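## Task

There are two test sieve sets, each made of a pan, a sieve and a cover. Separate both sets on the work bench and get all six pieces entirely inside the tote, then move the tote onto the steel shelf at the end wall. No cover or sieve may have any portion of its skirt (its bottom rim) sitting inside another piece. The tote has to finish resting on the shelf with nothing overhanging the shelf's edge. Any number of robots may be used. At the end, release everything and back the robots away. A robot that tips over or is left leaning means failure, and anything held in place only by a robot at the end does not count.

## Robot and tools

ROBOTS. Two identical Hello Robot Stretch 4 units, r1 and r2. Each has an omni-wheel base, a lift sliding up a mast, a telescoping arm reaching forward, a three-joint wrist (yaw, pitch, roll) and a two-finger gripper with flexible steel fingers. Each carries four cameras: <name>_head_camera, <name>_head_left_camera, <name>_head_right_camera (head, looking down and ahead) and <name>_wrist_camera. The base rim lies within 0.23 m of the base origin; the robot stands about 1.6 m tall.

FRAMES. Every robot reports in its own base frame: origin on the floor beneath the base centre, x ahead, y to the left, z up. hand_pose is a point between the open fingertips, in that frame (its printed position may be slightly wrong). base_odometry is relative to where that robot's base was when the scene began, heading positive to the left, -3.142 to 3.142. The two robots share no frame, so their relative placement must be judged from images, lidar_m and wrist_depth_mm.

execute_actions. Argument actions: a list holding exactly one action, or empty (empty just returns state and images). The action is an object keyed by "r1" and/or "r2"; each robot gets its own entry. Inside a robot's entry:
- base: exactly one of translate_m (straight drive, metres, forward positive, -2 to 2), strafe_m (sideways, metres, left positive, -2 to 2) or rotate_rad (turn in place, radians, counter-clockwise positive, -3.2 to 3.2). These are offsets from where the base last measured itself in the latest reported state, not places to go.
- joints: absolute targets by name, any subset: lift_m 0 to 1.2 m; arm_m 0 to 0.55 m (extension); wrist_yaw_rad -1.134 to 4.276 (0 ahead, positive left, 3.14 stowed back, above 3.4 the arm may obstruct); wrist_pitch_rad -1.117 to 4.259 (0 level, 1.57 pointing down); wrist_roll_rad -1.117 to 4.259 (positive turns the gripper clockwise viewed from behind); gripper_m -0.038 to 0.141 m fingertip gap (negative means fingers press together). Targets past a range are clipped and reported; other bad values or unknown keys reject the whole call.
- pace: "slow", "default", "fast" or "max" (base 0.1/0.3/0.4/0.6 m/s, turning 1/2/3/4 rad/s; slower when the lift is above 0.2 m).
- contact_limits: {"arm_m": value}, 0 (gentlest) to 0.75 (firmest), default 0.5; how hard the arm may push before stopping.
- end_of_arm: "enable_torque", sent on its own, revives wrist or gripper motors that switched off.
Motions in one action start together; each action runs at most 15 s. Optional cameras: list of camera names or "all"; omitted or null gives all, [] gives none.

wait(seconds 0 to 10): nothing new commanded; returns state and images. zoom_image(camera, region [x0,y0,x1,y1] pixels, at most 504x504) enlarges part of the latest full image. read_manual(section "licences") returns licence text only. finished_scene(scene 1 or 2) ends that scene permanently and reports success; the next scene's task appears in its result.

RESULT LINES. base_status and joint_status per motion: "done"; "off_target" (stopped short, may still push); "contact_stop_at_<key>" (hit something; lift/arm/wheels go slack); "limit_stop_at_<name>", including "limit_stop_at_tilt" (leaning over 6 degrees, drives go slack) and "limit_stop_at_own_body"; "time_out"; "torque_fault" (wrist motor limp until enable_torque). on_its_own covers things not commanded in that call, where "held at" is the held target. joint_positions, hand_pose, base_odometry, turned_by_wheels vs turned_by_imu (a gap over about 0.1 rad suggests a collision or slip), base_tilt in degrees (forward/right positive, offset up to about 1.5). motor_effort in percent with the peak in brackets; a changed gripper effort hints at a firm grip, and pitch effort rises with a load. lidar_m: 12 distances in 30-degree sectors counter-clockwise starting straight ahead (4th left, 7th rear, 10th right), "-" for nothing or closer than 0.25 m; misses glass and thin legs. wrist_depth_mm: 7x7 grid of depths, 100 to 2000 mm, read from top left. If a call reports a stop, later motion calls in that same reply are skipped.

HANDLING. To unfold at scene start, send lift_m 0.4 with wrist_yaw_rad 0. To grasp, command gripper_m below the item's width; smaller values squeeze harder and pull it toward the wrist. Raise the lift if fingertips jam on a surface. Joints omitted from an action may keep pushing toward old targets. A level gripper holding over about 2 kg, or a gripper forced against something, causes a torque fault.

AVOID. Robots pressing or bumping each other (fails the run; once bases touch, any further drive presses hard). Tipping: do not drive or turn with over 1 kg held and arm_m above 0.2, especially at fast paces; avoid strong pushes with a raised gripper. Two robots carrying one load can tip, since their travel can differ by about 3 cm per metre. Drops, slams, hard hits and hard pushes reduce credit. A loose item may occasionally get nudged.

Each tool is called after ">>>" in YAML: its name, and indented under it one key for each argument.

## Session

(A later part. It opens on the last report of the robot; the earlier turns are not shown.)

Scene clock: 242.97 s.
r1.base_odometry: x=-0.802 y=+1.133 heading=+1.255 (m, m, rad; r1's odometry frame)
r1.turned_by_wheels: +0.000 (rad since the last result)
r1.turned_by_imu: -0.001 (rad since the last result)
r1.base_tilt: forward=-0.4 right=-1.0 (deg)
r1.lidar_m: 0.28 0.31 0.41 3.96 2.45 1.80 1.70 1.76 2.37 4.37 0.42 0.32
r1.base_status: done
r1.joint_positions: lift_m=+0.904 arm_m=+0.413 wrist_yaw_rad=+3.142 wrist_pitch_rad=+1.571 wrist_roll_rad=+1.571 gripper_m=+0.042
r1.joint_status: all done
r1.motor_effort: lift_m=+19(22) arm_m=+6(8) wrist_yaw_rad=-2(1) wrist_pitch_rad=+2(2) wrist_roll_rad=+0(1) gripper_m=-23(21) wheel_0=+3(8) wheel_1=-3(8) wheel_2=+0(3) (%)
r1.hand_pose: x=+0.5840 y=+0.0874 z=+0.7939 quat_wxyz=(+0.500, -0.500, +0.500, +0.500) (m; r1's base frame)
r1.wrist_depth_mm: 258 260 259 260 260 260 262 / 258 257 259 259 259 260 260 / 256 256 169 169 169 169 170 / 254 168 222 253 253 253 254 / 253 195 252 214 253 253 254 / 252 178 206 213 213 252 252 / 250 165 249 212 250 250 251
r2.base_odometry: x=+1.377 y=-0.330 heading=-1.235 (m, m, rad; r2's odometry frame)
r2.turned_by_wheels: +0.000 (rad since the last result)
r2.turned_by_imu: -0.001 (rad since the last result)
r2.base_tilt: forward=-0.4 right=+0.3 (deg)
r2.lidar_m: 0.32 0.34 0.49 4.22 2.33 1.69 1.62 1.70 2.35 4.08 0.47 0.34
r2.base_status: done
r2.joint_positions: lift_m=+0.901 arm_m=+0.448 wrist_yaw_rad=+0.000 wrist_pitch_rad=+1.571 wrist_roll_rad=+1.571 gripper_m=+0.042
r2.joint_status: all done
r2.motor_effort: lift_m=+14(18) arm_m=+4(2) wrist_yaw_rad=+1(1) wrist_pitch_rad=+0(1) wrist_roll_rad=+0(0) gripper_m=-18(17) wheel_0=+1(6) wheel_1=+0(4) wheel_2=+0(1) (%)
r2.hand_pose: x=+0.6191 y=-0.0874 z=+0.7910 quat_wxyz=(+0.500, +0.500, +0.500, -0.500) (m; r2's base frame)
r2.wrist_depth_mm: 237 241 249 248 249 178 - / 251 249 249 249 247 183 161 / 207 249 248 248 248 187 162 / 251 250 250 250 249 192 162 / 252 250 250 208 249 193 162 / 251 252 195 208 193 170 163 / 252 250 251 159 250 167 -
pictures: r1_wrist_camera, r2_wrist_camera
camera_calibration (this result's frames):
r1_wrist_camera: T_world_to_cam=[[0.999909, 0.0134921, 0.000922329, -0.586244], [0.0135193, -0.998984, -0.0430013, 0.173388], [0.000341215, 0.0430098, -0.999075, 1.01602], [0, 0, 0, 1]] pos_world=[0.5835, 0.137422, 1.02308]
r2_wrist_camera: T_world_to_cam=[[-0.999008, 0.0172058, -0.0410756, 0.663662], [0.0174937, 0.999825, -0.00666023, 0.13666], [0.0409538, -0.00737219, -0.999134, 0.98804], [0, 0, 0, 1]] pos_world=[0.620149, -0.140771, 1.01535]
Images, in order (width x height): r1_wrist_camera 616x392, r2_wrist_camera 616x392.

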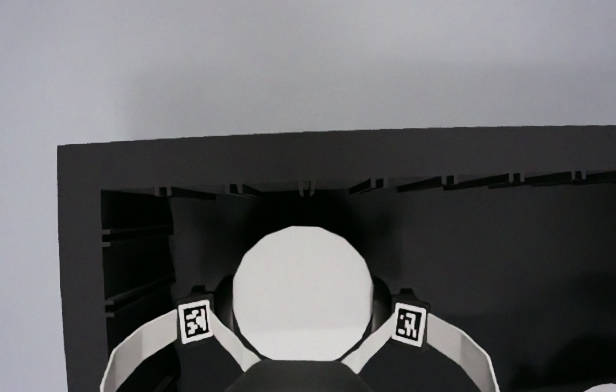

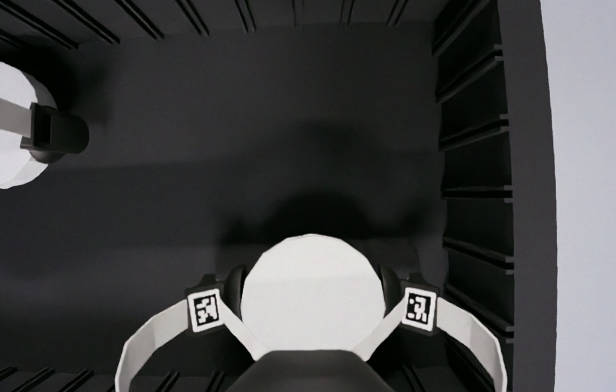

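>>> execute_actions:
  actions:
    - {"r1": {"joints": {"gripper_m": 0.088}}, "r2": {"joints": {"gripper_m": 0.088}}}
  cameras: []

>>> execute_actions:
  actions:
    - {"r1": {"joints": {"lift_m": 1.005}, "pace": "fast"}, "r2": {"joints": {"lift_m": 1.0}, "pace": "fast"}}
  cameras: ["r1_wrist_camera", "r2_wrist_camera"]

>>> execute_actions:
  actions:
    - {"r1": {"base": {"strafe_m": 0.442}, "joints": {"arm_m": 0.308, "gripper_m": 0.1}, "pace": "fast"}, "r2": {"base": {"strafe_m": 0.462}, "joints": {"arm_m": 0.362, "gripper_m": 0.1}, "pace": "fast"}}
  cameras: ["r1_wrist_camera", "r2_wrist_camera"]

Scene clock: 251.53 s.
r1.base_odometry: x=-0.802 y=+1.133 heading=+1.255 (m, m, rad; r1's odometry frame)
r1.turned_by_wheels: +0.000 (rad since the last result)
r1.turned_by_imu: -0.001 (rad since the last result)
r1.base_tilt: forward=-0.4 right=-1.0 (deg)
r1.lidar_m: 0.28 0.28 0.42 3.97 2.45 1.78 1.69 1.77 2.37 4.35 0.41 0.31
r1.base_status: not commanded
r1.joint_positions: lift_m=+0.904 arm_m=+0.413 wrist_yaw_rad=+3.142 wrist_pitch_rad=+1.571 wrist_roll_rad=+1.571 gripper_m=+0.088
r1.joint_status: all done
r1.motor_effort: lift_m=+19(19) arm_m=+6(6) wrist_yaw_rad=-1(0) wrist_pitch_rad=+3(2) wrist_roll_rad=+1(2) gripper_m=-3(22) wheel_0=+3(3) wheel_1=-3(3) wheel_2=+0(0) (%)
r1.hand_pose: x=+0.5840 y=+0.0874 z=+0.7939 quat_wxyz=(+0.500, -0.500, +0.500, +0.500) (m; r1's base frame)
r1.wrist_depth_mm: 259 259 259 260 260 263 262 / 257 257 259 258 259 260 260 / 256 256 169 169 169 170 170 / 255 168 222 254 253 253 254 / 253 196 253 230 254 253 254 / 252 181 214 229 213 252 252 / 251 165 250 146 250 251 251
r2.base_odometry: x=+1.377 y=-0.330 heading=-1.235 (m, m, rad; r2's odometry frame)
r2.turned_by_wheels: +0.000 (rad since the last result)
r2.turned_by_imu: -0.001 (rad since the last result)
r2.base_tilt: forward=-0.4 right=+0.3 (deg)
r2.lidar_m: 0.32 0.34 0.45 4.22 2.34 1.70 1.63 1.70 2.36 4.07 0.48 0.33
r2.base_status: not commanded
r2.joint_positions: lift_m=+0.901 arm_m=+0.448 wrist_yaw_rad=+0.000 wrist_pitch_rad=+1.571 wrist_roll_rad=+1.571 gripper_m=+0.088
r2.joint_status: all done
r2.motor_effort: lift_m=+14(14) arm_m=+4(4) wrist_yaw_rad=+1(1) wrist_pitch_rad=-1(1) wrist_roll_rad=+0(1) gripper_m=-5(16) wheel_0=+1(2) wheel_1=-1(1) wheel_2=+0(0) (%)
r2.hand_pose: x=+0.6191 y=-0.0874 z=+0.7910 quat_wxyz=(+0.500, +0.500, +0.500, -0.500) (m; r2's base frame)
r2.wrist_depth_mm: 237 240 249 248 250 178 - / 248 250 249 249 248 183 161 / 201 250 249 250 248 188 162 / 251 249 249 249 249 192 162 / 251 250 251 228 250 193 162 / 252 250 196 228 197 180 162 / 251 251 250 125 249 166 -
pictures: none
No camera images: the call's "cameras" was empty. Leave "cameras" out to get every camera's image.

Scene clock: 252.70 s.
r1.base_odometry: x=-0.802 y=+1.133 heading=+1.255 (m, m, rad; r1's odometry frame)
r1.turned_by_wheels: +0.000 (rad since the last result)
r1.turned_by_imu: +0.000 (rad since the last result)
r1.base_tilt: forward=-0.4 right=-1.0 (deg)
r1.lidar_m: 0.29 0.30 0.42 3.97 2.46 1.78 1.70 1.77 2.39 4.37 0.43 0.30
r1.base_status: not commanded
r1.joint_positions: lift_m=+1.005 arm_m=+0.413 wrist_yaw_rad=+3.142 wrist_pitch_rad=+1.571 wrist_roll_rad=+1.571 gripper_m=+0.088
r1.joint_status: all done
r1.motor_effort: lift_m=+22(24) arm_m=+6(6) wrist_yaw_rad=-2(1) wrist_pitch_rad=+2(2) wrist_roll_rad=+1(2) gripper_m=-2(1) wheel_0=+3(3) wheel_1=-3(3) wheel_2=+0(0) (%)
r1.hand_pose: x=+0.5840 y=+0.0874 z=+0.8946 quat_wxyz=(+0.500, -0.500, +0.500, +0.500) (m; r1's base frame)
r1.wrist_depth_mm: 359 362 362 362 364 362 366 / 359 357 359 359 364 362 362 / 355 357 359 357 359 357 359 / 355 355 268 336 355 351 353 / 351 353 351 330 351 353 353 / 351 351 213 347 213 351 351 / 349 307 320 146 349 330 329
r2.base_odometry: x=+1.377 y=-0.330 heading=-1.235 (m, m, rad; r2's odometry frame)
r2.turned_by_wheels: +0.000 (rad since the last result)
r2.turned_by_imu: +0.000 (rad since the last result)
r2.base_tilt: forward=-0.4 right=+0.4 (deg)
r2.lidar_m: 0.31 0.35 0.47 4.22 2.33 1.68 1.63 1.69 2.32 4.06 0.51 0.35
r2.base_status: not commanded
r2.joint_positions: lift_m=+1.000 arm_m=+0.448 wrist_yaw_rad=+0.000 wrist_pitch_rad=+1.571 wrist_roll_rad=+1.571 gripper_m=+0.088
r2.joint_status: all done
r2.motor_effort: lift_m=+21(21) arm_m=+4(4) wrist_yaw_rad=+1(1) wrist_pitch_rad=+0(1) wrist_roll_rad=+0(1) gripper_m=-3(1) wheel_0=+2(1) wheel_1=+0(0) wheel_2=+0(0) (%)
r2.hand_pose: x=+0.6191 y=-0.0874 z=+0.8894 quat_wxyz=(+0.500, +0.500, +0.500, -0.500) (m; r2's base frame)
r2.wrist_depth_mm: 263 260 260 263 262 347 347 / 319 345 347 347 329 349 347 / 200 343 349 347 347 347 347 / 351 349 349 347 347 349 347 / 349 351 347 327 347 349 347 / 349 349 196 334 197 349 347 / 283 264 283 124 270 306 349
pictures: r1_wrist_camera, r2_wrist_camera
camera_calibration (this result's frames):
r1_wrist_camera: T_world_to_cam=[[0.999909, 0.0134924, 0.000922329, -0.586341], [0.0135196, -0.998984, -0.0430013, 0.177717], [0.000341199, 0.0430098, -0.999075, 1.1166], [0, 0, 0, 1]] pos_world=[0.583504, 0.137422, 1.12375]
r2_wrist_camera: T_world_to_cam=[[-0.999011, 0.017204, -0.0410055, 0.66763], [0.0174915, 0.999825, -0.00666146, 0.137318], [0.0408837, -0.00737212, -0.999137, 1.08643], [0, 0, 0, 1]] pos_world=[0.62015, -0.140771, 1.11378]
Images, in order (width x height): r1_wrist_camera 616x392, r2_wrist_camera 616x392.

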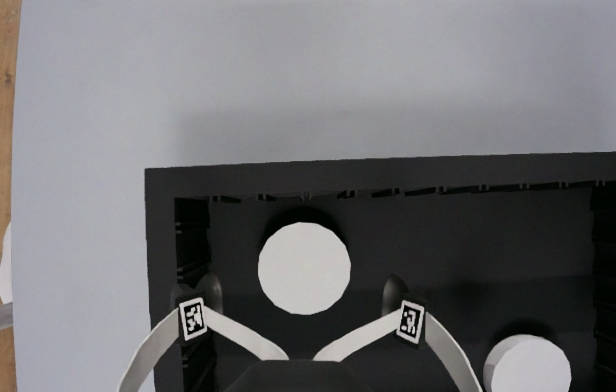

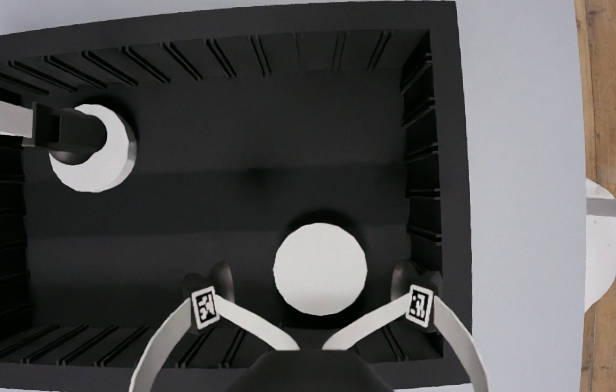

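Scene clock: 255.30 s.
r1.base_odometry: x=-1.222 y=+1.270 heading=+1.255 (m, m, rad; r1's odometry frame)
r1.turned_by_wheels: +0.000 (rad since the last result)
r1.turned_by_imu: +0.001 (rad since the last result)
r1.base_tilt: forward=-0.4 right=-1.0 (deg)
r1.lidar_m: 0.28 0.29 0.41 3.55 2.49 1.79 1.71 1.78 2.41 4.80 0.41 0.29
r1.base_status: done
r1.joint_positions: lift_m=+1.005 arm_m=+0.309 wrist_yaw_rad=+3.142 wrist_pitch_rad=+1.571 wrist_roll_rad=+1.571 gripper_m=+0.100
r1.joint_status: all done
r1.motor_effort: lift_m=+23(23) arm_m=-5(8) wrist_yaw_rad=-2(1) wrist_pitch_rad=+3(2) wrist_roll_rad=+1(1) gripper_m=-2(2) wheel_0=+0(10) wheel_1=+2(10) wheel_2=+0(2) (%)
r1.hand_pose: x=+0.4799 y=+0.0874 z=+0.8946 quat_wxyz=(+0.500, -0.500, +0.500, +0.500) (m; r1's base frame)
r1.wrist_depth_mm: 1118 362 364 362 362 362 364 / 1098 359 359 362 362 362 362 / 1118 359 357 357 359 359 357 / 1078 355 355 355 355 359 357 / 878 353 353 322 355 355 355 / 878 351 218 320 214 353 355 / 1078 349 349 147 351 351 351
r2.base_odometry: x=+1.813 y=-0.178 heading=-1.235 (m, m, rad; r2's odometry frame)
r2.turned_by_wheels: +0.000 (rad since the last result)
r2.turned_by_imu: -0.001 (rad since the last result)
r2.base_tilt: forward=-0.5 right=+0.4 (deg)
r2.lidar_m: 0.33 0.35 3.90 3.75 2.37 1.69 1.63 1.70 2.34 1.34 0.46 0.35
r2.base_status: done
r2.joint_positions: lift_m=+1.000 arm_m=+0.363 wrist_yaw_rad=+0.000 wrist_pitch_rad=+1.571 wrist_roll_rad=+1.571 gripper_m=+0.100
r2.joint_status: all done
r2.motor_effort: lift_m=+20(21) arm_m=-4(8) wrist_yaw_rad=+1(1) wrist_pitch_rad=-2(1) wrist_roll_rad=+1(0) gripper_m=+1(3) wheel_0=+0(8) wheel_1=+0(9) wheel_2=+0(0) (%)
r2.hand_pose: x=+0.5335 y=-0.0874 z=+0.8895 quat_wxyz=(+0.500, +0.500, +0.500, -0.500) (m; r2's base frame)
r2.wrist_depth_mm: 351 349 351 349 351 349 1118 / 353 351 349 349 345 349 1098 / 355 349 349 349 349 349 1098 / 353 353 351 351 349 347 891 / 353 353 351 315 347 351 904 / 353 353 199 317 213 349 891 / 353 353 353 122 349 349 1098
pictures: r1_wrist_camera, r2_wrist_camera
camera_calibration (this result's frames):
r1_wrist_camera: T_world_to_cam=[[0.999907, 0.0136155, 0.000803846, -0.482116], [0.0136374, -0.998982, -0.0430029, 0.179069], [0.000217524, 0.0430099, -0.999075, 1.1167], [0, 0, 0, 1]] pos_world=[0.479386, 0.137422, 1.12375]
r2_wrist_camera: T_world_to_cam=[[-0.999013, 0.0173763, -0.0408841, 0.582087], [0.0176631, 0.999822, -0.00666361, 0.138725], [0.040761, -0.00737917, -0.999142, 1.09006], [0, 0, 0, 1]] pos_world=[0.53463, -0.140771, 1.11384]
Images, in order (width x height): r1_wrist_camera 616x392, r2_wrist_camera 616x392.

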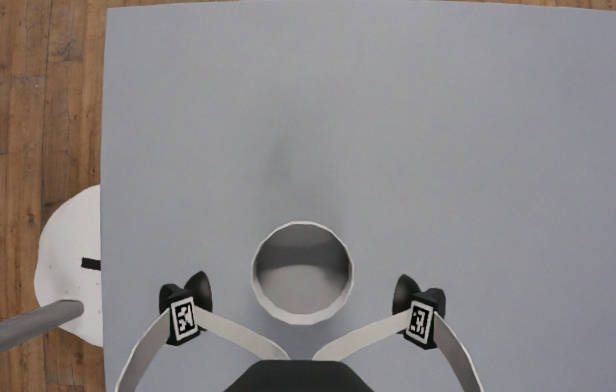

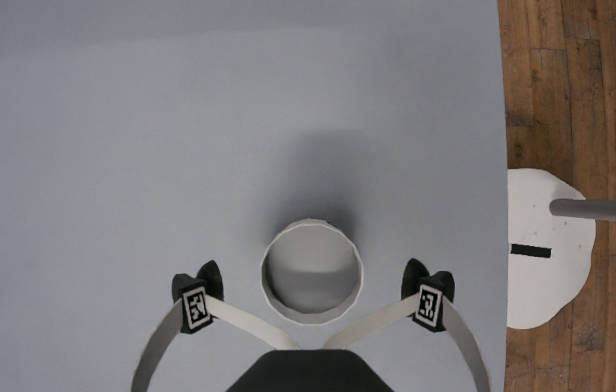

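>>> execute_actions:
  actions:
    - {"r1": {"joints": {"lift_m": 0.922, "gripper_m": 0.09}, "pace": "fast"}, "r2": {"joints": {"lift_m": 0.917, "gripper_m": 0.09}, "pace": "fast"}}
  cameras: []

>>> execute_actions:
  actions:
    - {"r1": {"joints": {"gripper_m": 0.048}}, "r2": {"joints": {"gripper_m": 0.048}}}
  cameras: []

>>> execute_actions:
  actions:
    - {"r1": {"joints": {"lift_m": 0.97}}, "r2": {"joints": {"lift_m": 0.965}}}
  cameras: ["r1_head_left_camera", "r2_head_right_camera"]

>>> zoom_image:
  camera: "r1_head_left_camera"
  region: [310, 290, 380, 360]

>>> zoom_image:
  camera: "r2_head_right_camera"
  region: [320, 290, 390, 360]

Scene clock: 264.87 s.
r1.base_odometry: x=-1.222 y=+1.270 heading=+1.255 (m, m, rad; r1's odometry frame)
r1.turned_by_wheels: +0.000 (rad since the last result)
r1.turned_by_imu: -0.001 (rad since the last result)
r1.base_tilt: forward=-0.3 right=-1.0 (deg)
r1.lidar_m: 0.26 0.29 0.41 3.52 2.50 1.79 1.70 1.75 2.41 4.79 0.42 0.28
r1.base_status: not commanded
r1.joint_positions: lift_m=+0.922 arm_m=+0.309 wrist_yaw_rad=+3.142 wrist_pitch_rad=+1.571 wrist_roll_rad=+1.571 gripper_m=+0.090
r1.joint_status: all done
r1.motor_effort: lift_m=+18(20) arm_m=-5(5) wrist_yaw_rad=-1(0) wrist_pitch_rad=+2(3) wrist_roll_rad=+1(1) gripper_m=-3(2) wheel_0=+0(0) wheel_1=+2(2) wheel_2=+0(0) (%)
r1.hand_pose: x=+0.4799 y=+0.0874 z=+0.8119 quat_wxyz=(+0.500, -0.500, +0.500, +0.500) (m; r1's base frame)
r1.wrist_depth_mm: 278 278 278 278 278 281 279 / 277 277 277 277 278 278 278 / 276 276 276 276 277 276 277 / 273 273 274 274 274 276 276 / 272 272 273 240 272 274 274 / 271 271 213 238 213 272 273 / 270 270 268 146 270 271 272
r2.base_odometry: x=+1.813 y=-0.178 heading=-1.235 (m, m, rad; r2's odometry frame)
r2.turned_by_wheels: +0.000 (rad since the last result)
r2.turned_by_imu: -0.001 (rad since the last result)
r2.base_tilt: forward=-0.5 right=+0.3 (deg)
r2.lidar_m: 0.32 0.34 3.91 3.76 2.35 1.70 1.62 1.71 2.32 1.35 0.46 0.35
r2.base_status: not commanded
r2.joint_positions: lift_m=+0.917 arm_m=+0.363 wrist_yaw_rad=+0.000 wrist_pitch_rad=+1.571 wrist_roll_rad=+1.571 gripper_m=+0.090
r2.joint_status: all done
r2.motor_effort: lift_m=+14(20) arm_m=-4(4) wrist_yaw_rad=+1(1) wrist_pitch_rad=-1(2) wrist_roll_rad=+0(0) gripper_m=-2(2) wheel_0=+0(0) wheel_1=+1(1) wheel_2=+0(0) (%)
r2.hand_pose: x=+0.5335 y=-0.0874 z=+0.8070 quat_wxyz=(+0.500, +0.500, +0.500, -0.500) (m; r2's base frame)
r2.wrist_depth_mm: 270 268 267 267 267 266 647 / 270 270 267 267 267 267 647 / 270 270 270 268 267 266 266 / 268 267 268 267 267 266 266 / 268 268 267 236 267 267 266 / 270 270 198 235 197 267 265 / 271 270 267 125 267 268 654
pictures: none
No camera images: the call's "cameras" was empty. Leave "cameras" out to get every camera's image.

Scene clock: 266.10 s.
r1.base_odometry: x=-1.222 y=+1.270 heading=+1.255 (m, m, rad; r1's odometry frame)
r1.turned_by_wheels: +0.000 (rad since the last result)
r1.turned_by_imu: +0.000 (rad since the last result)
r1.base_tilt: forward=-0.3 right=-1.0 (deg)
r1.lidar_m: 0.28 0.30 0.41 3.53 2.46 1.79 1.71 1.78 2.40 4.81 0.44 0.30
r1.base_status: not commanded
r1.joint_positions: lift_m=+0.922 arm_m=+0.309 wrist_yaw_rad=+3.142 wrist_pitch_rad=+1.571 wrist_roll_rad=+1.571 gripper_m=+0.048
r1.joint_status: all done
r1.motor_effort: lift_m=+19(18) arm_m=-5(5) wrist_yaw_rad=-2(2) wrist_pitch_rad=+3(4) wrist_roll_rad=+1(1) gripper_m=-18(18) wheel_0=+0(0) wheel_1=+2(2) wheel_2=+0(0) (%)
r1.hand_pose: x=+0.4798 y=+0.0874 z=+0.8119 quat_wxyz=(+0.500, -0.500, +0.500, +0.500) (m; r1's base frame)
r1.wrist_depth_mm: 277 278 278 278 278 279 279 / 276 276 276 277 276 278 278 / 276 274 276 276 276 277 277 / 273 273 274 274 274 274 276 / 272 271 272 233 272 273 273 / 270 270 208 232 207 272 272 / 268 268 270 222 270 270 271
r2.base_odometry: x=+1.813 y=-0.178 heading=-1.235 (m, m, rad; r2's odometry frame)
r2.turned_by_wheels: +0.000 (rad since the last result)
r2.turned_by_imu: +0.000 (rad since the last result)
r2.base_tilt: forward=-0.5 right=+0.3 (deg)
r2.lidar_m: 0.32 0.34 3.94 3.76 2.34 1.71 1.62 1.70 2.34 1.38 0.48 0.34
r2.base_status: not commanded
r2.joint_positions: lift_m=+0.917 arm_m=+0.363 wrist_yaw_rad=+0.000 wrist_pitch_rad=+1.571 wrist_roll_rad=+1.571 gripper_m=+0.048
r2.joint_status: all done
r2.motor_effort: lift_m=+14(15) arm_m=-4(4) wrist_yaw_rad=+1(0) wrist_pitch_rad=-1(1) wrist_roll_rad=+0(0) gripper_m=-15(11) wheel_0=+0(0) wheel_1=+1(1) wheel_2=+0(0) (%)
r2.hand_pose: x=+0.5336 y=-0.0874 z=+0.8070 quat_wxyz=(+0.500, +0.500, +0.500, -0.500) (m; r2's base frame)
r2.wrist_depth_mm: 268 268 267 268 266 265 640 / 268 268 267 266 266 267 640 / 270 266 267 267 267 265 267 / 268 271 270 266 267 267 266 / 270 268 270 224 268 268 266 / 271 268 198 225 194 266 266 / 271 270 268 167 267 266 647
pictures: none
No camera images: the call's "cameras" was empty. Leave "cameras" out to get every camera's image.

Scene clock: 267.17 s.
r1.base_odometry: x=-1.222 y=+1.270 heading=+1.255 (m, m, rad; r1's odometry frame)
r1.turned_by_wheels: +0.000 (rad since the last result)
r1.turned_by_imu: +0.000 (rad since the last result)
r1.base_tilt: forward=-0.4 right=-1.0 (deg)
r1.lidar_m: 0.28 0.30 0.41 3.52 2.50 1.77 1.70 1.78 2.40 4.80 0.42 0.28
r1.base_status: not commanded
r1.joint_positions: lift_m=+0.970 arm_m=+0.309 wrist_yaw_rad=+3.142 wrist_pitch_rad=+1.571 wrist_roll_rad=+1.571 gripper_m=+0.048
r1.joint_status: all done
r1.motor_effort: lift_m=+24(26) arm_m=-5(5) wrist_yaw_rad=-1(1) wrist_pitch_rad=+4(4) wrist_roll_rad=+0(0) gripper_m=-17(18) wheel_0=+0(0) wheel_1=+2(2) wheel_2=+0(0) (%)
r1.hand_pose: x=+0.4798 y=+0.0874 z=+0.8595 quat_wxyz=(+0.500, -0.500, +0.500, +0.500) (m; r1's base frame)
r1.wrist_depth_mm: 1098 325 327 327 327 327 329 / 1060 325 325 325 325 325 325 / 1060 324 324 322 322 325 324 / 1060 322 322 322 322 322 322 / 854 319 319 233 319 320 320 / 854 317 208 232 208 319 320 / 1042 315 315 223 317 319 317
r2.base_odometry: x=+1.813 y=-0.178 heading=-1.235 (m, m, rad; r2's odometry frame)
r2.turned_by_wheels: +0.000 (rad since the last result)
r2.turned_by_imu: +0.000 (rad since the last result)
r2.base_tilt: forward=-0.4 right=+0.3 (deg)
r2.lidar_m: 0.31 0.34 3.91 3.76 2.32 1.69 1.63 1.68 2.34 1.36 0.47 0.33
r2.base_status: not commanded
r2.joint_positions: lift_m=+0.965 arm_m=+0.363 wrist_yaw_rad=+0.000 wrist_pitch_rad=+1.571 wrist_roll_rad=+1.571 gripper_m=+0.048
r2.joint_status: all done
r2.motor_effort: lift_m=+21(22) arm_m=-4(4) wrist_yaw_rad=+2(1) wrist_pitch_rad=-1(1) wrist_roll_rad=+0(0) gripper_m=-14(16) wheel_0=+0(0) wheel_1=+1(1) wheel_2=+0(0) (%)
r2.hand_pose: x=+0.5336 y=-0.0874 z=+0.8544 quat_wxyz=(+0.500, +0.500, +0.500, -0.500) (m; r2's base frame)
r2.wrist_depth_mm: 315 315 314 315 314 314 1060 / 317 315 314 314 314 312 1078 / 317 317 315 315 315 314 1078 / 319 315 315 314 314 312 854 / 317 319 315 224 317 315 854 / 317 317 198 224 191 314 854 / 317 319 317 167 315 314 1078
pictures: r1_head_left_camera, r2_head_right_camera
Images, in order (width x height): r1_head_left_camera 420x672, r2_head_right_camera 420x672.

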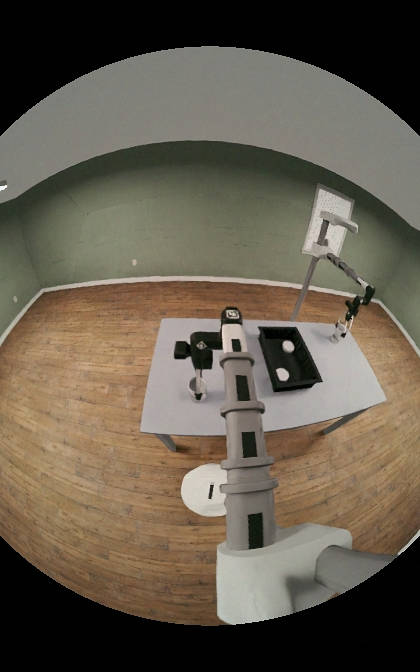

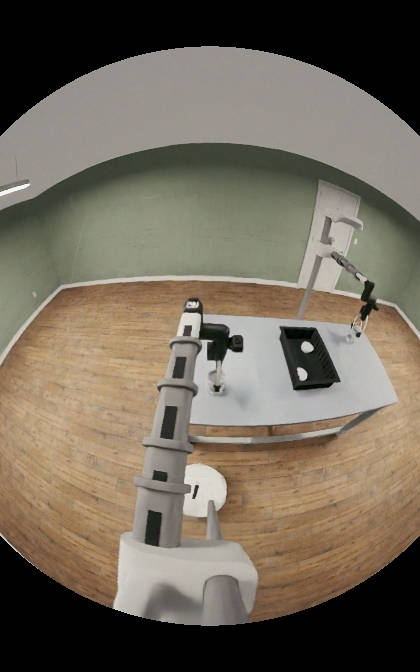

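Region (310, 290, 380, 360) of r1_head_left_camera's 420x672 image, scaled by 7.200, with more detail than that image has.

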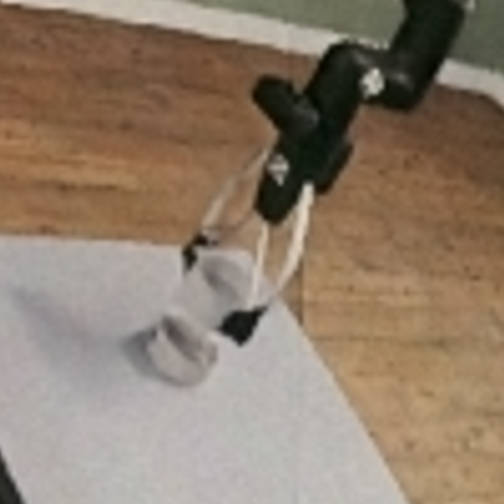

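Region (320, 290, 390, 360) of r2_head_right_camera's 420x672 image, scaled by 7.200, with more detail than that image has.

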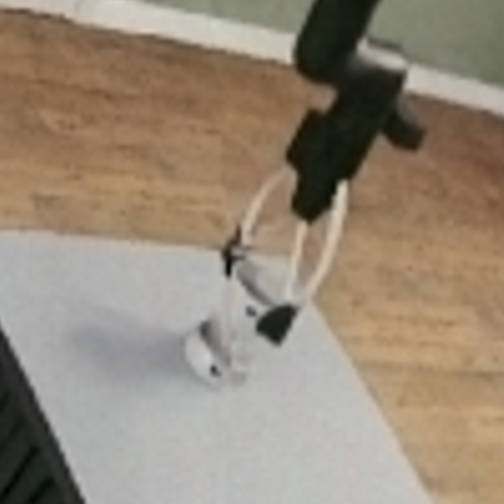

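>>> zoom_image:
  camera: "r1_head_left_camera"
  region: [170, 350, 230, 410]

>>> execute_actions:
  actions: []
  cameras: ["r1_wrist_camera", "r2_head_camera", "r2_wrist_camera"]

>>> zoom_image:
  camera: "r2_head_camera"
  region: [350, 260, 420, 330]

Region (170, 350, 230, 410) of r1_head_left_camera's 420x672 image, scaled by 8.400, with more detail than that image has.

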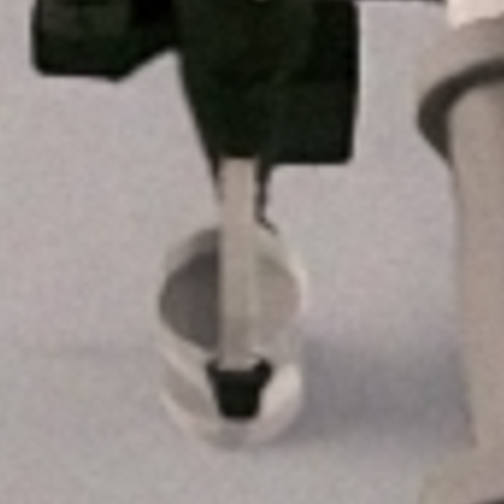

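Scene clock: 273.27 s.
r1.base_odometry: x=-1.222 y=+1.270 heading=+1.255 (m, m, rad; r1's odometry frame)
r1.turned_by_wheels: +0.000 (rad since the last result)
r1.turned_by_imu: -0.001 (rad since the last result)
r1.base_tilt: forward=-0.4 right=-1.0 (deg)
r1.lidar_m: 0.26 0.29 0.40 3.53 2.50 1.79 1.70 1.78 2.39 4.79 0.43 0.30
r1.base_status: not commanded
r1.joint_positions: lift_m=+0.970 arm_m=+0.309 wrist_yaw_rad=+3.142 wrist_pitch_rad=+1.571 wrist_roll_rad=+1.571 gripper_m=+0.048
r1.joint_status: all done
r1.motor_effort: lift_m=+23(26) arm_m=-5(5) wrist_yaw_rad=-1(1) wrist_pitch_rad=+3(4) wrist_roll_rad=+1(0) gripper_m=-18(18) wheel_0=+0(0) wheel_1=+2(2) wheel_2=+0(0) (%)
r1.hand_pose: x=+0.4798 y=+0.0874 z=+0.8595 quat_wxyz=(+0.500, -0.500, +0.500, +0.500) (m; r1's base frame)
r1.wrist_depth_mm: 1060 325 325 327 327 327 329 / 1060 324 324 324 325 325 327 / 1078 322 322 324 324 325 324 / 1060 320 320 320 322 322 322 / 842 320 320 234 320 320 322 / 854 317 208 232 208 319 319 / 1025 315 314 223 317 317 317
r2.base_odometry: x=+1.813 y=-0.178 heading=-1.235 (m, m, rad; r2's odometry frame)
r2.turned_by_wheels: +0.000 (rad since the last result)
r2.turned_by_imu: -0.001 (rad since the last result)
r2.base_tilt: forward=-0.5 right=+0.4 (deg)
r2.lidar_m: 0.32 0.36 3.91 3.74 2.34 1.72 1.62 1.70 2.33 1.35 0.46 0.36
r2.base_status: not commanded
r2.joint_positions: lift_m=+0.965 arm_m=+0.363 wrist_yaw_rad=+0.000 wrist_pitch_rad=+1.571 wrist_roll_rad=+1.571 gripper_m=+0.048
r2.joint_status: all done
r2.motor_effort: lift_m=+22(22) arm_m=-4(4) wrist_yaw_rad=+2(1) wrist_pitch_rad=-2(1) wrist_roll_rad=+0(0) gripper_m=-15(16) wheel_0=+0(0) wheel_1=+1(1) wheel_2=+0(0) (%)
r2.hand_pose: x=+0.5336 y=-0.0874 z=+0.8544 quat_wxyz=(+0.500, +0.500, +0.500, -0.500) (m; r2's base frame)
r2.wrist_depth_mm: 317 317 314 314 314 314 1098 / 317 314 315 315 315 314 1060 / 317 317 314 314 314 314 1078 / 315 317 315 315 315 312 866 / 315 315 315 224 314 315 854 / 317 317 198 224 192 314 866 / 317 319 317 167 315 315 1060
pictures: r1_wrist_camera, r2_head_camera, r2_wrist_camera
camera_calibration (this result's frames):
r1_wrist_camera: T_world_to_cam=[[0.999907, 0.0136158, 0.000605738, -0.481855], [0.0136293, -0.998982, -0.0430056, 0.177568], [0.0000195657, 0.0430098, -0.999075, 1.08174], [0, 0, 0, 1]] pos_world=[0.479369, 0.137422, 1.08867]
r2_wrist_camera: T_world_to_cam=[[-0.999008, 0.0173762, -0.0410083, 0.580783], [0.0176638, 0.999822, -0.00666142, 0.138488], [0.0408853, -0.00737917, -0.999137, 1.0549], [0, 0, 0, 1]] pos_world=[0.534631, -0.140771, 1.07873]
Images, in order (width x height): r1_wrist_camera 616x392, r2_head_camera 420x560, r2_wrist_camera 616x392.

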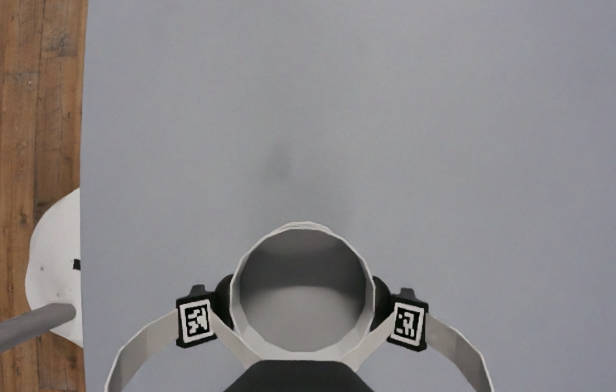

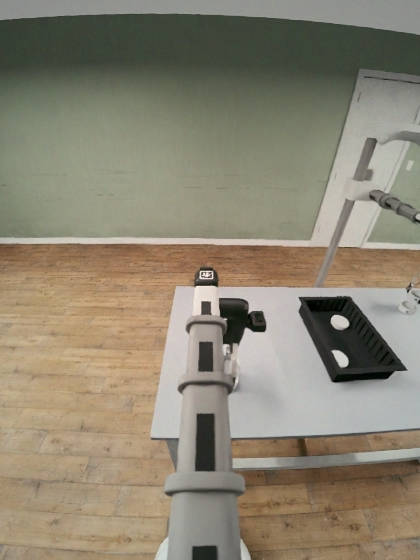

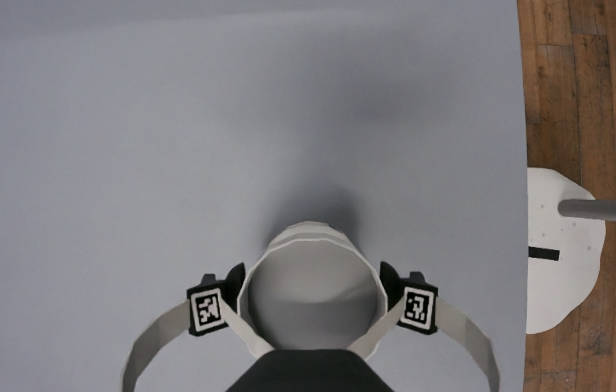

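Region (350, 260, 420, 330) of r2_head_camera's 420x560 image, scaled by 7.200, with more detail than that image has.

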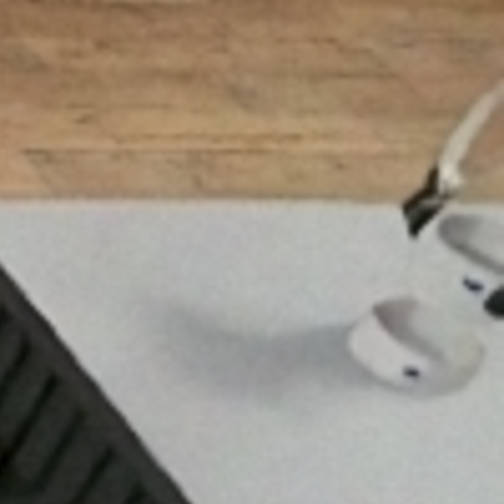

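>>> execute_actions:
  actions:
    - {"r1": {"base": {"strafe_m": -0.55}, "joints": {"lift_m": 1.02, "arm_m": 0.418}, "pace": "fast"}, "r2": {"base": {"strafe_m": -0.57}, "joints": {"lift_m": 1.015, "arm_m": 0.453}, "pace": "fast"}}
  cameras: ["r1_wrist_camera", "r2_wrist_camera"]

Scene clock: 286.60 s.
r1.base_odometry: x=-0.699 y=+1.100 heading=+1.255 (m, m, rad; r1's odometry frame)
r1.turned_by_wheels: +0.000 (rad since the last result)
r1.turned_by_imu: -0.003 (rad since the last result)
r1.base_tilt: forward=-0.4 right=-1.0 (deg)
r1.lidar_m: 0.28 0.31 0.43 4.06 2.47 1.79 1.69 1.77 2.37 4.24 0.44 0.31
r1.base_status: done
r1.joint_positions: lift_m=+1.020 arm_m=+0.417 wrist_yaw_rad=+3.141 wrist_pitch_rad=+1.571 wrist_roll_rad=+1.571 gripper_m=+0.048
r1.joint_status: all done
r1.motor_effort: lift_m=+23(26) arm_m=+5(6) wrist_yaw_rad=-1(1) wrist_pitch_rad=+2(4) wrist_roll_rad=+1(0) gripper_m=-17(18) wheel_0=-1(12) wheel_1=-1(9) wheel_2=+0(1) (%)
r1.hand_pose: x=+0.5881 y=+0.0874 z=+0.9095 quat_wxyz=(+0.500, -0.500, +0.500, +0.500) (m; r1's base frame)
r1.wrist_depth_mm: 375 375 287 287 289 291 289 / 375 373 329 353 373 347 210 / 373 370 370 349 370 373 236 / 370 370 368 368 368 368 370 / 366 366 343 233 368 349 347 / 364 366 208 232 208 362 355 / 362 322 277 223 277 279 279
r2.base_odometry: x=+1.275 y=-0.366 heading=-1.235 (m, m, rad; r2's odometry frame)
r2.turned_by_wheels: +0.000 (rad since the last result)
r2.turned_by_imu: -0.001 (rad since the last result)
r2.base_tilt: forward=-0.4 right=+0.3 (deg)
r2.lidar_m: 0.33 0.34 0.49 4.34 2.34 1.70 1.62 1.71 2.33 3.99 0.47 0.35
r2.base_status: done
r2.joint_positions: lift_m=+1.015 arm_m=+0.452 wrist_yaw_rad=+0.000 wrist_pitch_rad=+1.571 wrist_roll_rad=+1.571 gripper_m=+0.048
r2.joint_status: all done
r2.motor_effort: lift_m=+21(30) arm_m=+4(6) wrist_yaw_rad=+1(2) wrist_pitch_rad=+0(1) wrist_roll_rad=+0(1) gripper_m=-16(13) wheel_0=-1(9) wheel_1=+0(9) wheel_2=+0(1) (%)
r2.hand_pose: x=+0.6231 y=-0.0874 z=+0.9045 quat_wxyz=(+0.500, +0.500, +0.500, -0.500) (m; r2's base frame)
r2.wrist_depth_mm: 366 366 366 366 364 359 359 / 366 366 364 364 364 359 362 / 368 370 368 364 364 364 364 / 279 278 309 359 312 366 362 / 364 340 364 224 343 362 362 / 366 364 198 225 193 364 362 / 366 364 364 167 338 274 364
pictures: r1_wrist_camera, r2_wrist_camera
camera_calibration (this result's frames):
r1_wrist_camera: T_world_to_cam=[[0.99991, 0.0133732, 0.00102067, -0.590488], [0.0134048, -0.998985, -0.043, 0.178372], [0.000444583, 0.0430098, -0.999075, 1.13149], [0, 0, 0, 1]] pos_world=[0.587541, 0.137422, 1.13871]
r2_wrist_camera: T_world_to_cam=[[-0.999004, 0.0171968, -0.0411753, 0.672462], [0.0174854, 0.999825, -0.00665848, 0.137348], [0.0410536, -0.00737182, -0.99913, 1.10116], [0, 0, 0, 1]] pos_world=[0.624183, -0.140771, 1.12881]
Images, in order (width x height): r1_wrist_camera 616x392, r2_wrist_camera 616x392.

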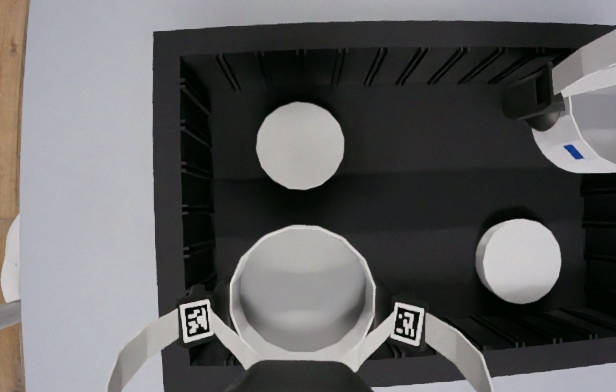

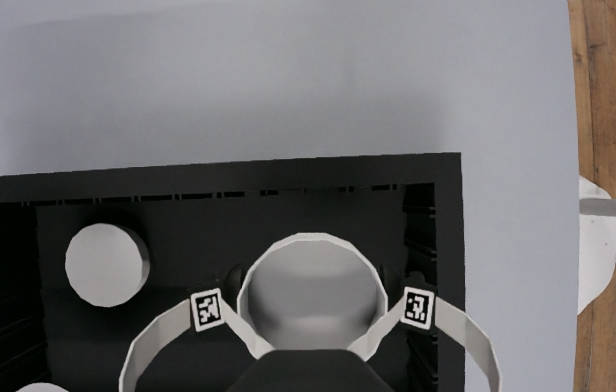

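>>> execute_actions:
  actions:
    - {"r1": {"joints": {"lift_m": 0.909}}, "r2": {"joints": {"lift_m": 0.902}}}
  cameras: []

>>> execute_actions:
  actions:
    - {"r1": {"joints": {"gripper_m": 0.088}}, "r2": {"joints": {"gripper_m": 0.088}}}
  cameras: []

>>> execute_actions:
  actions:
    - {"r1": {"joints": {"lift_m": 1.005}, "pace": "fast"}, "r2": {"joints": {"lift_m": 1.0}, "pace": "fast"}}
  cameras: ["r1_wrist_camera", "r2_wrist_camera"]

>>> execute_actions:
  actions:
    - {"r1": {"base": {"strafe_m": 0.55}, "joints": {"arm_m": 0.308, "gripper_m": 0.1}, "pace": "fast"}, "r2": {"base": {"strafe_m": 0.57}, "joints": {"arm_m": 0.362, "gripper_m": 0.1}, "pace": "fast"}}
  cameras: ["r1_wrist_camera", "r2_wrist_camera"]

Scene clock: 303.77 s.
r1.base_odometry: x=-0.699 y=+1.100 heading=+1.255 (m, m, rad; r1's odometry frame)
r1.turned_by_wheels: +0.000 (rad since the last result)
r1.turned_by_imu: -0.001 (rad since the last result)
r1.base_tilt: forward=-0.4 right=-1.0 (deg)
r1.lidar_m: 0.28 0.31 0.42 4.09 2.45 1.79 1.71 1.75 2.40 4.25 0.43 0.31
r1.base_status: not commanded
r1.joint_positions: lift_m=+0.909 arm_m=+0.417 wrist_yaw_rad=+3.141 wrist_pitch_rad=+1.571 wrist_roll_rad=+1.571 gripper_m=+0.048
r1.joint_status: all done
r1.motor_effort: lift_m=+19(17) arm_m=+6(6) wrist_yaw_rad=+1(1) wrist_pitch_rad=+2(2) wrist_roll_rad=+1(0) gripper_m=-17(17) wheel_0=-1(1) wheel_1=-1(1) wheel_2=+0(0) (%)
r1.hand_pose: x=+0.5881 y=+0.0874 z=+0.7989 quat_wxyz=(+0.500, -0.500, +0.500, +0.500) (m; r1's base frame)
r1.wrist_depth_mm: 263 200 254 258 258 259 264 / 263 202 260 239 263 263 210 / 262 200 259 238 260 260 236 / 260 199 258 258 259 259 259 / 258 196 257 234 258 258 258 / 256 178 208 232 207 256 256 / 254 170 253 223 248 240 256
r2.base_odometry: x=+1.275 y=-0.366 heading=-1.235 (m, m, rad; r2's odometry frame)
r2.turned_by_wheels: +0.000 (rad since the last result)
r2.turned_by_imu: -0.001 (rad since the last result)
r2.base_tilt: forward=-0.5 right=+0.3 (deg)
r2.lidar_m: 0.33 0.33 0.48 4.32 2.32 1.71 1.61 1.71 2.34 3.96 0.48 0.34
r2.base_status: not commanded
r2.joint_positions: lift_m=+0.902 arm_m=+0.452 wrist_yaw_rad=+0.000 wrist_pitch_rad=+1.571 wrist_roll_rad=+1.571 gripper_m=+0.048
r2.joint_status: all done
r2.motor_effort: lift_m=+14(24) arm_m=+4(4) wrist_yaw_rad=+2(1) wrist_pitch_rad=-1(0) wrist_roll_rad=+0(0) gripper_m=-11(16) wheel_0=-1(0) wheel_1=+0(0) wheel_2=+0(0) (%)
r2.hand_pose: x=+0.6231 y=-0.0874 z=+0.7920 quat_wxyz=(+0.500, +0.500, +0.500, -0.500) (m; r2's base frame)
r2.wrist_depth_mm: 253 253 252 252 252 251 - / 254 252 254 252 252 250 250 / 254 253 164 164 164 163 163 / 165 171 206 251 249 179 163 / 240 251 251 224 249 195 163 / 230 251 198 225 193 174 163 / 253 252 252 167 251 167 -
pictures: none
No camera images: the call's "cameras" was empty. Leave "cameras" out to get every camera's image.

Scene clock: 304.97 s.
r1.base_odometry: x=-0.699 y=+1.100 heading=+1.255 (m, m, rad; r1's odometry frame)
r1.turned_by_wheels: +0.000 (rad since the last result)
r1.turned_by_imu: +0.000 (rad since the last result)
r1.base_tilt: forward=-0.4 right=-1.0 (deg)
r1.lidar_m: 0.29 0.31 0.41 4.06 2.46 1.77 1.70 1.77 2.37 4.25 0.44 0.31
r1.base_status: not commanded
r1.joint_positions: lift_m=+0.909 arm_m=+0.417 wrist_yaw_rad=+3.141 wrist_pitch_rad=+1.571 wrist_roll_rad=+1.571 gripper_m=+0.088
r1.joint_status: all done
r1.motor_effort: lift_m=+18(18) arm_m=+5(5) wrist_yaw_rad=+0(0) wrist_pitch_rad=+2(2) wrist_roll_rad=+2(2) gripper_m=-2(18) wheel_0=-1(1) wheel_1=-1(1) wheel_2=+0(0) (%)
r1.hand_pose: x=+0.5881 y=+0.0874 z=+0.7989 quat_wxyz=(+0.500, -0.500, +0.500, +0.500) (m; r1's base frame)
r1.wrist_depth_mm: 264 201 252 258 260 260 264 / 263 202 262 239 262 262 206 / 260 200 259 238 260 260 238 / 259 199 258 259 259 258 259 / 257 196 257 240 257 258 258 / 256 180 213 238 213 257 255 / 256 170 254 146 255 248 256
r2.base_odometry: x=+1.275 y=-0.366 heading=-1.235 (m, m, rad; r2's odometry frame)
r2.turned_by_wheels: +0.000 (rad since the last result)
r2.turned_by_imu: +0.000 (rad since the last result)
r2.base_tilt: forward=-0.5 right=+0.3 (deg)
r2.lidar_m: 0.32 0.34 0.47 4.33 2.33 1.70 1.62 1.70 2.32 3.96 0.49 0.36
r2.base_status: not commanded
r2.joint_positions: lift_m=+0.902 arm_m=+0.452 wrist_yaw_rad=+0.000 wrist_pitch_rad=+1.571 wrist_roll_rad=+1.571 gripper_m=+0.088
r2.joint_status: all done
r2.motor_effort: lift_m=+14(15) arm_m=+4(4) wrist_yaw_rad=+1(1) wrist_pitch_rad=+0(1) wrist_roll_rad=+0(1) gripper_m=-1(16) wheel_0=-1(0) wheel_1=+0(0) wheel_2=+0(0) (%)
r2.hand_pose: x=+0.6231 y=-0.0874 z=+0.7920 quat_wxyz=(+0.500, +0.500, +0.500, -0.500) (m; r2's base frame)
r2.wrist_depth_mm: 254 252 252 252 251 251 - / 254 254 253 252 251 251 250 / 253 253 165 164 164 163 163 / 165 171 206 250 250 179 163 / 242 251 252 232 248 195 163 / 231 252 195 233 197 182 163 / 252 251 252 124 250 167 -
pictures: none
No camera images: the call's "cameras" was empty. Leave "cameras" out to get every camera's image.

Scene clock: 306.13 s.
r1.base_odometry: x=-0.699 y=+1.100 heading=+1.255 (m, m, rad; r1's odometry frame)
r1.turned_by_wheels: +0.000 (rad since the last result)
r1.turned_by_imu: +0.000 (rad since the last result)
r1.base_tilt: forward=-0.4 right=-1.0 (deg)
r1.lidar_m: 0.27 0.31 0.43 4.09 2.44 1.78 1.71 1.77 2.37 4.25 0.43 0.31
r1.base_status: not commanded
r1.joint_positions: lift_m=+1.005 arm_m=+0.417 wrist_yaw_rad=+3.141 wrist_pitch_rad=+1.571 wrist_roll_rad=+1.571 gripper_m=+0.088
r1.joint_status: all done
r1.motor_effort: lift_m=+23(25) arm_m=+5(5) wrist_yaw_rad=-2(1) wrist_pitch_rad=+2(2) wrist_roll_rad=+1(1) gripper_m=-2(1) wheel_0=-1(1) wheel_1=-1(1) wheel_2=+0(0) (%)
r1.hand_pose: x=+0.5881 y=+0.0874 z=+0.8945 quat_wxyz=(+0.500, -0.500, +0.500, +0.500) (m; r1's base frame)
r1.wrist_depth_mm: 362 359 272 273 273 274 274 / 357 357 330 342 357 336 206 / 355 355 353 334 357 340 340 / 353 355 353 353 353 353 355 / 353 353 351 334 351 351 332 / 349 349 213 332 213 351 332 / 349 306 265 146 265 264 265
r2.base_odometry: x=+1.275 y=-0.366 heading=-1.235 (m, m, rad; r2's odometry frame)
r2.turned_by_wheels: +0.000 (rad since the last result)
r2.turned_by_imu: +0.000 (rad since the last result)
r2.base_tilt: forward=-0.5 right=+0.4 (deg)
r2.lidar_m: 0.32 0.35 0.46 4.32 2.33 1.70 1.62 1.70 2.33 3.95 0.48 0.34
r2.base_status: not commanded
r2.joint_positions: lift_m=+1.000 arm_m=+0.452 wrist_yaw_rad=+0.000 wrist_pitch_rad=+1.571 wrist_roll_rad=+1.571 gripper_m=+0.088
r2.joint_status: all done
r2.motor_effort: lift_m=+21(18) arm_m=+4(4) wrist_yaw_rad=+1(2) wrist_pitch_rad=-1(1) wrist_roll_rad=+0(0) gripper_m=-4(4) wheel_0=-1(1) wheel_1=+0(0) wheel_2=+0(0) (%)
r2.hand_pose: x=+0.6231 y=-0.0874 z=+0.8894 quat_wxyz=(+0.500, +0.500, +0.500, -0.500) (m; r2's base frame)
r2.wrist_depth_mm: 351 353 347 347 347 347 345 / 353 353 349 351 347 351 347 / 353 351 347 351 349 349 349 / 263 263 310 345 312 347 349 / 351 343 349 329 349 349 347 / 349 351 195 329 197 349 349 / 351 324 349 124 349 306 347
pictures: r1_wrist_camera, r2_wrist_camera
camera_calibration (this result's frames):
r1_wrist_camera: T_world_to_cam=[[0.99991, 0.0133731, 0.000954751, -0.590404], [0.0134018, -0.998985, -0.0430009, 0.177729], [0.000378726, 0.0430098, -0.999075, 1.11654], [0, 0, 0, 1]] pos_world=[0.587547, 0.137422, 1.12371]
r2_wrist_camera: T_world_to_cam=[[-0.999009, 0.017197, -0.0410585, 0.671718], [0.0174847, 0.999825, -0.00666054, 0.137251], [0.0409367, -0.00737183, -0.999135, 1.08622], [0, 0, 0, 1]] pos_world=[0.624186, -0.140771, 1.11378]
Images, in order (width x height): r1_wrist_camera 616x392, r2_wrist_camera 616x392.

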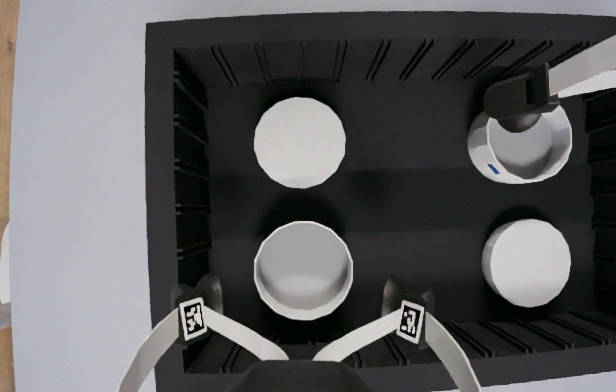

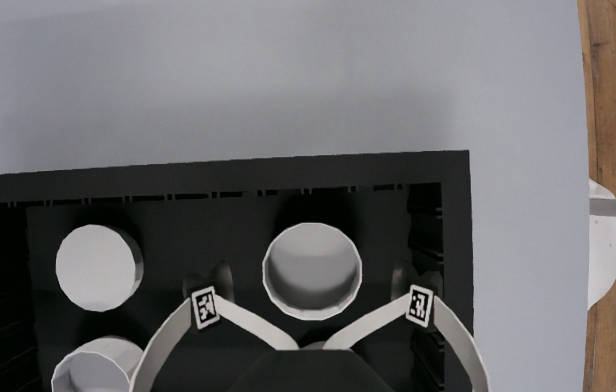

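Scene clock: 309.03 s.
r1.base_odometry: x=-1.222 y=+1.270 heading=+1.255 (m, m, rad; r1's odometry frame)
r1.turned_by_wheels: +0.000 (rad since the last result)
r1.turned_by_imu: +0.001 (rad since the last result)
r1.base_tilt: forward=-0.4 right=-1.0 (deg)
r1.lidar_m: 0.28 0.28 0.42 3.52 2.48 1.79 1.70 1.77 2.39 4.80 0.43 0.31
r1.base_status: done
r1.joint_positions: lift_m=+1.005 arm_m=+0.309 wrist_yaw_rad=+3.142 wrist_pitch_rad=+1.571 wrist_roll_rad=+1.571 gripper_m=+0.100
r1.joint_status: all done
r1.motor_effort: lift_m=+23(24) arm_m=-5(8) wrist_yaw_rad=-2(1) wrist_pitch_rad=+3(1) wrist_roll_rad=+0(0) gripper_m=-2(3) wheel_0=+0(11) wheel_1=+2(12) wheel_2=+0(2) (%)
r1.hand_pose: x=+0.4799 y=+0.0874 z=+0.8945 quat_wxyz=(+0.500, -0.500, +0.500, +0.500) (m; r1's base frame)
r1.wrist_depth_mm: 1118 362 362 364 364 364 362 / 1118 359 359 359 362 362 362 / 1118 359 357 357 359 359 359 / 1098 355 355 355 357 357 359 / 891 351 353 351 355 353 355 / 878 351 218 349 214 353 353 / 1078 347 349 147 351 351 351
r2.base_odometry: x=+1.813 y=-0.178 heading=-1.235 (m, m, rad; r2's odometry frame)
r2.turned_by_wheels: +0.000 (rad since the last result)
r2.turned_by_imu: -0.001 (rad since the last result)
r2.base_tilt: forward=-0.5 right=+0.3 (deg)
r2.lidar_m: 0.32 0.34 3.91 3.75 2.36 1.70 1.64 1.72 2.32 1.35 0.49 0.34
r2.base_status: done
r2.joint_positions: lift_m=+1.000 arm_m=+0.363 wrist_yaw_rad=+0.000 wrist_pitch_rad=+1.571 wrist_roll_rad=+1.571 gripper_m=+0.100
r2.joint_status: all done
r2.motor_effort: lift_m=+21(21) arm_m=-4(8) wrist_yaw_rad=+1(1) wrist_pitch_rad=-1(0) wrist_roll_rad=+0(0) gripper_m=-3(0) wheel_0=+0(9) wheel_1=+1(8) wheel_2=+0(1) (%)
r2.hand_pose: x=+0.5336 y=-0.0874 z=+0.8895 quat_wxyz=(+0.500, +0.500, +0.500, -0.500) (m; r2's base frame)
r2.wrist_depth_mm: 353 349 349 349 349 347 1118 / 351 353 351 349 349 349 1078 / 353 351 351 349 347 347 1098 / 353 351 353 351 347 349 891 / 355 353 353 347 351 347 904 / 353 353 198 349 213 349 891 / 351 353 351 122 351 351 1098
pictures: r1_wrist_camera, r2_wrist_camera
camera_calibration (this result's frames):
r1_wrist_camera: T_world_to_cam=[[0.999907, 0.0135867, 0.0008017, -0.482094], [0.0136086, -0.998982, -0.0430029, 0.179082], [0.000216615, 0.0430099, -0.999075, 1.11666], [0, 0, 0, 1]] pos_world=[0.47937, 0.137422, 1.12372]
r2_wrist_camera: T_world_to_cam=[[-0.999012, 0.0173632, -0.0408997, 0.582154], [0.0176501, 0.999822, -0.00666334, 0.138731], [0.0407767, -0.00737864, -0.999141, 1.09005], [0, 0, 0, 1]] pos_world=[0.534682, -0.140771, 1.11385]
Images, in order (width x height): r1_wrist_camera 616x392, r2_wrist_camera 616x392.

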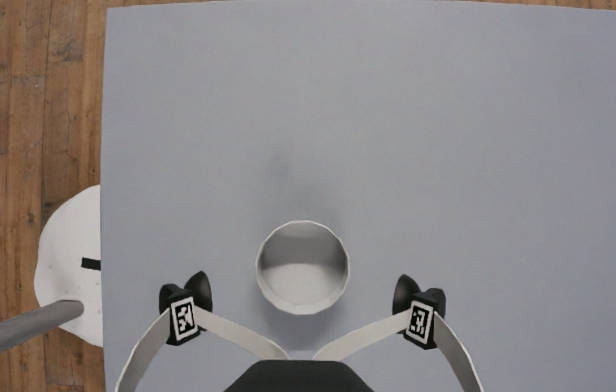

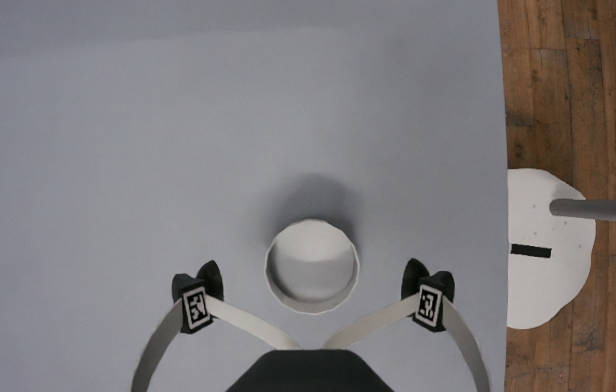

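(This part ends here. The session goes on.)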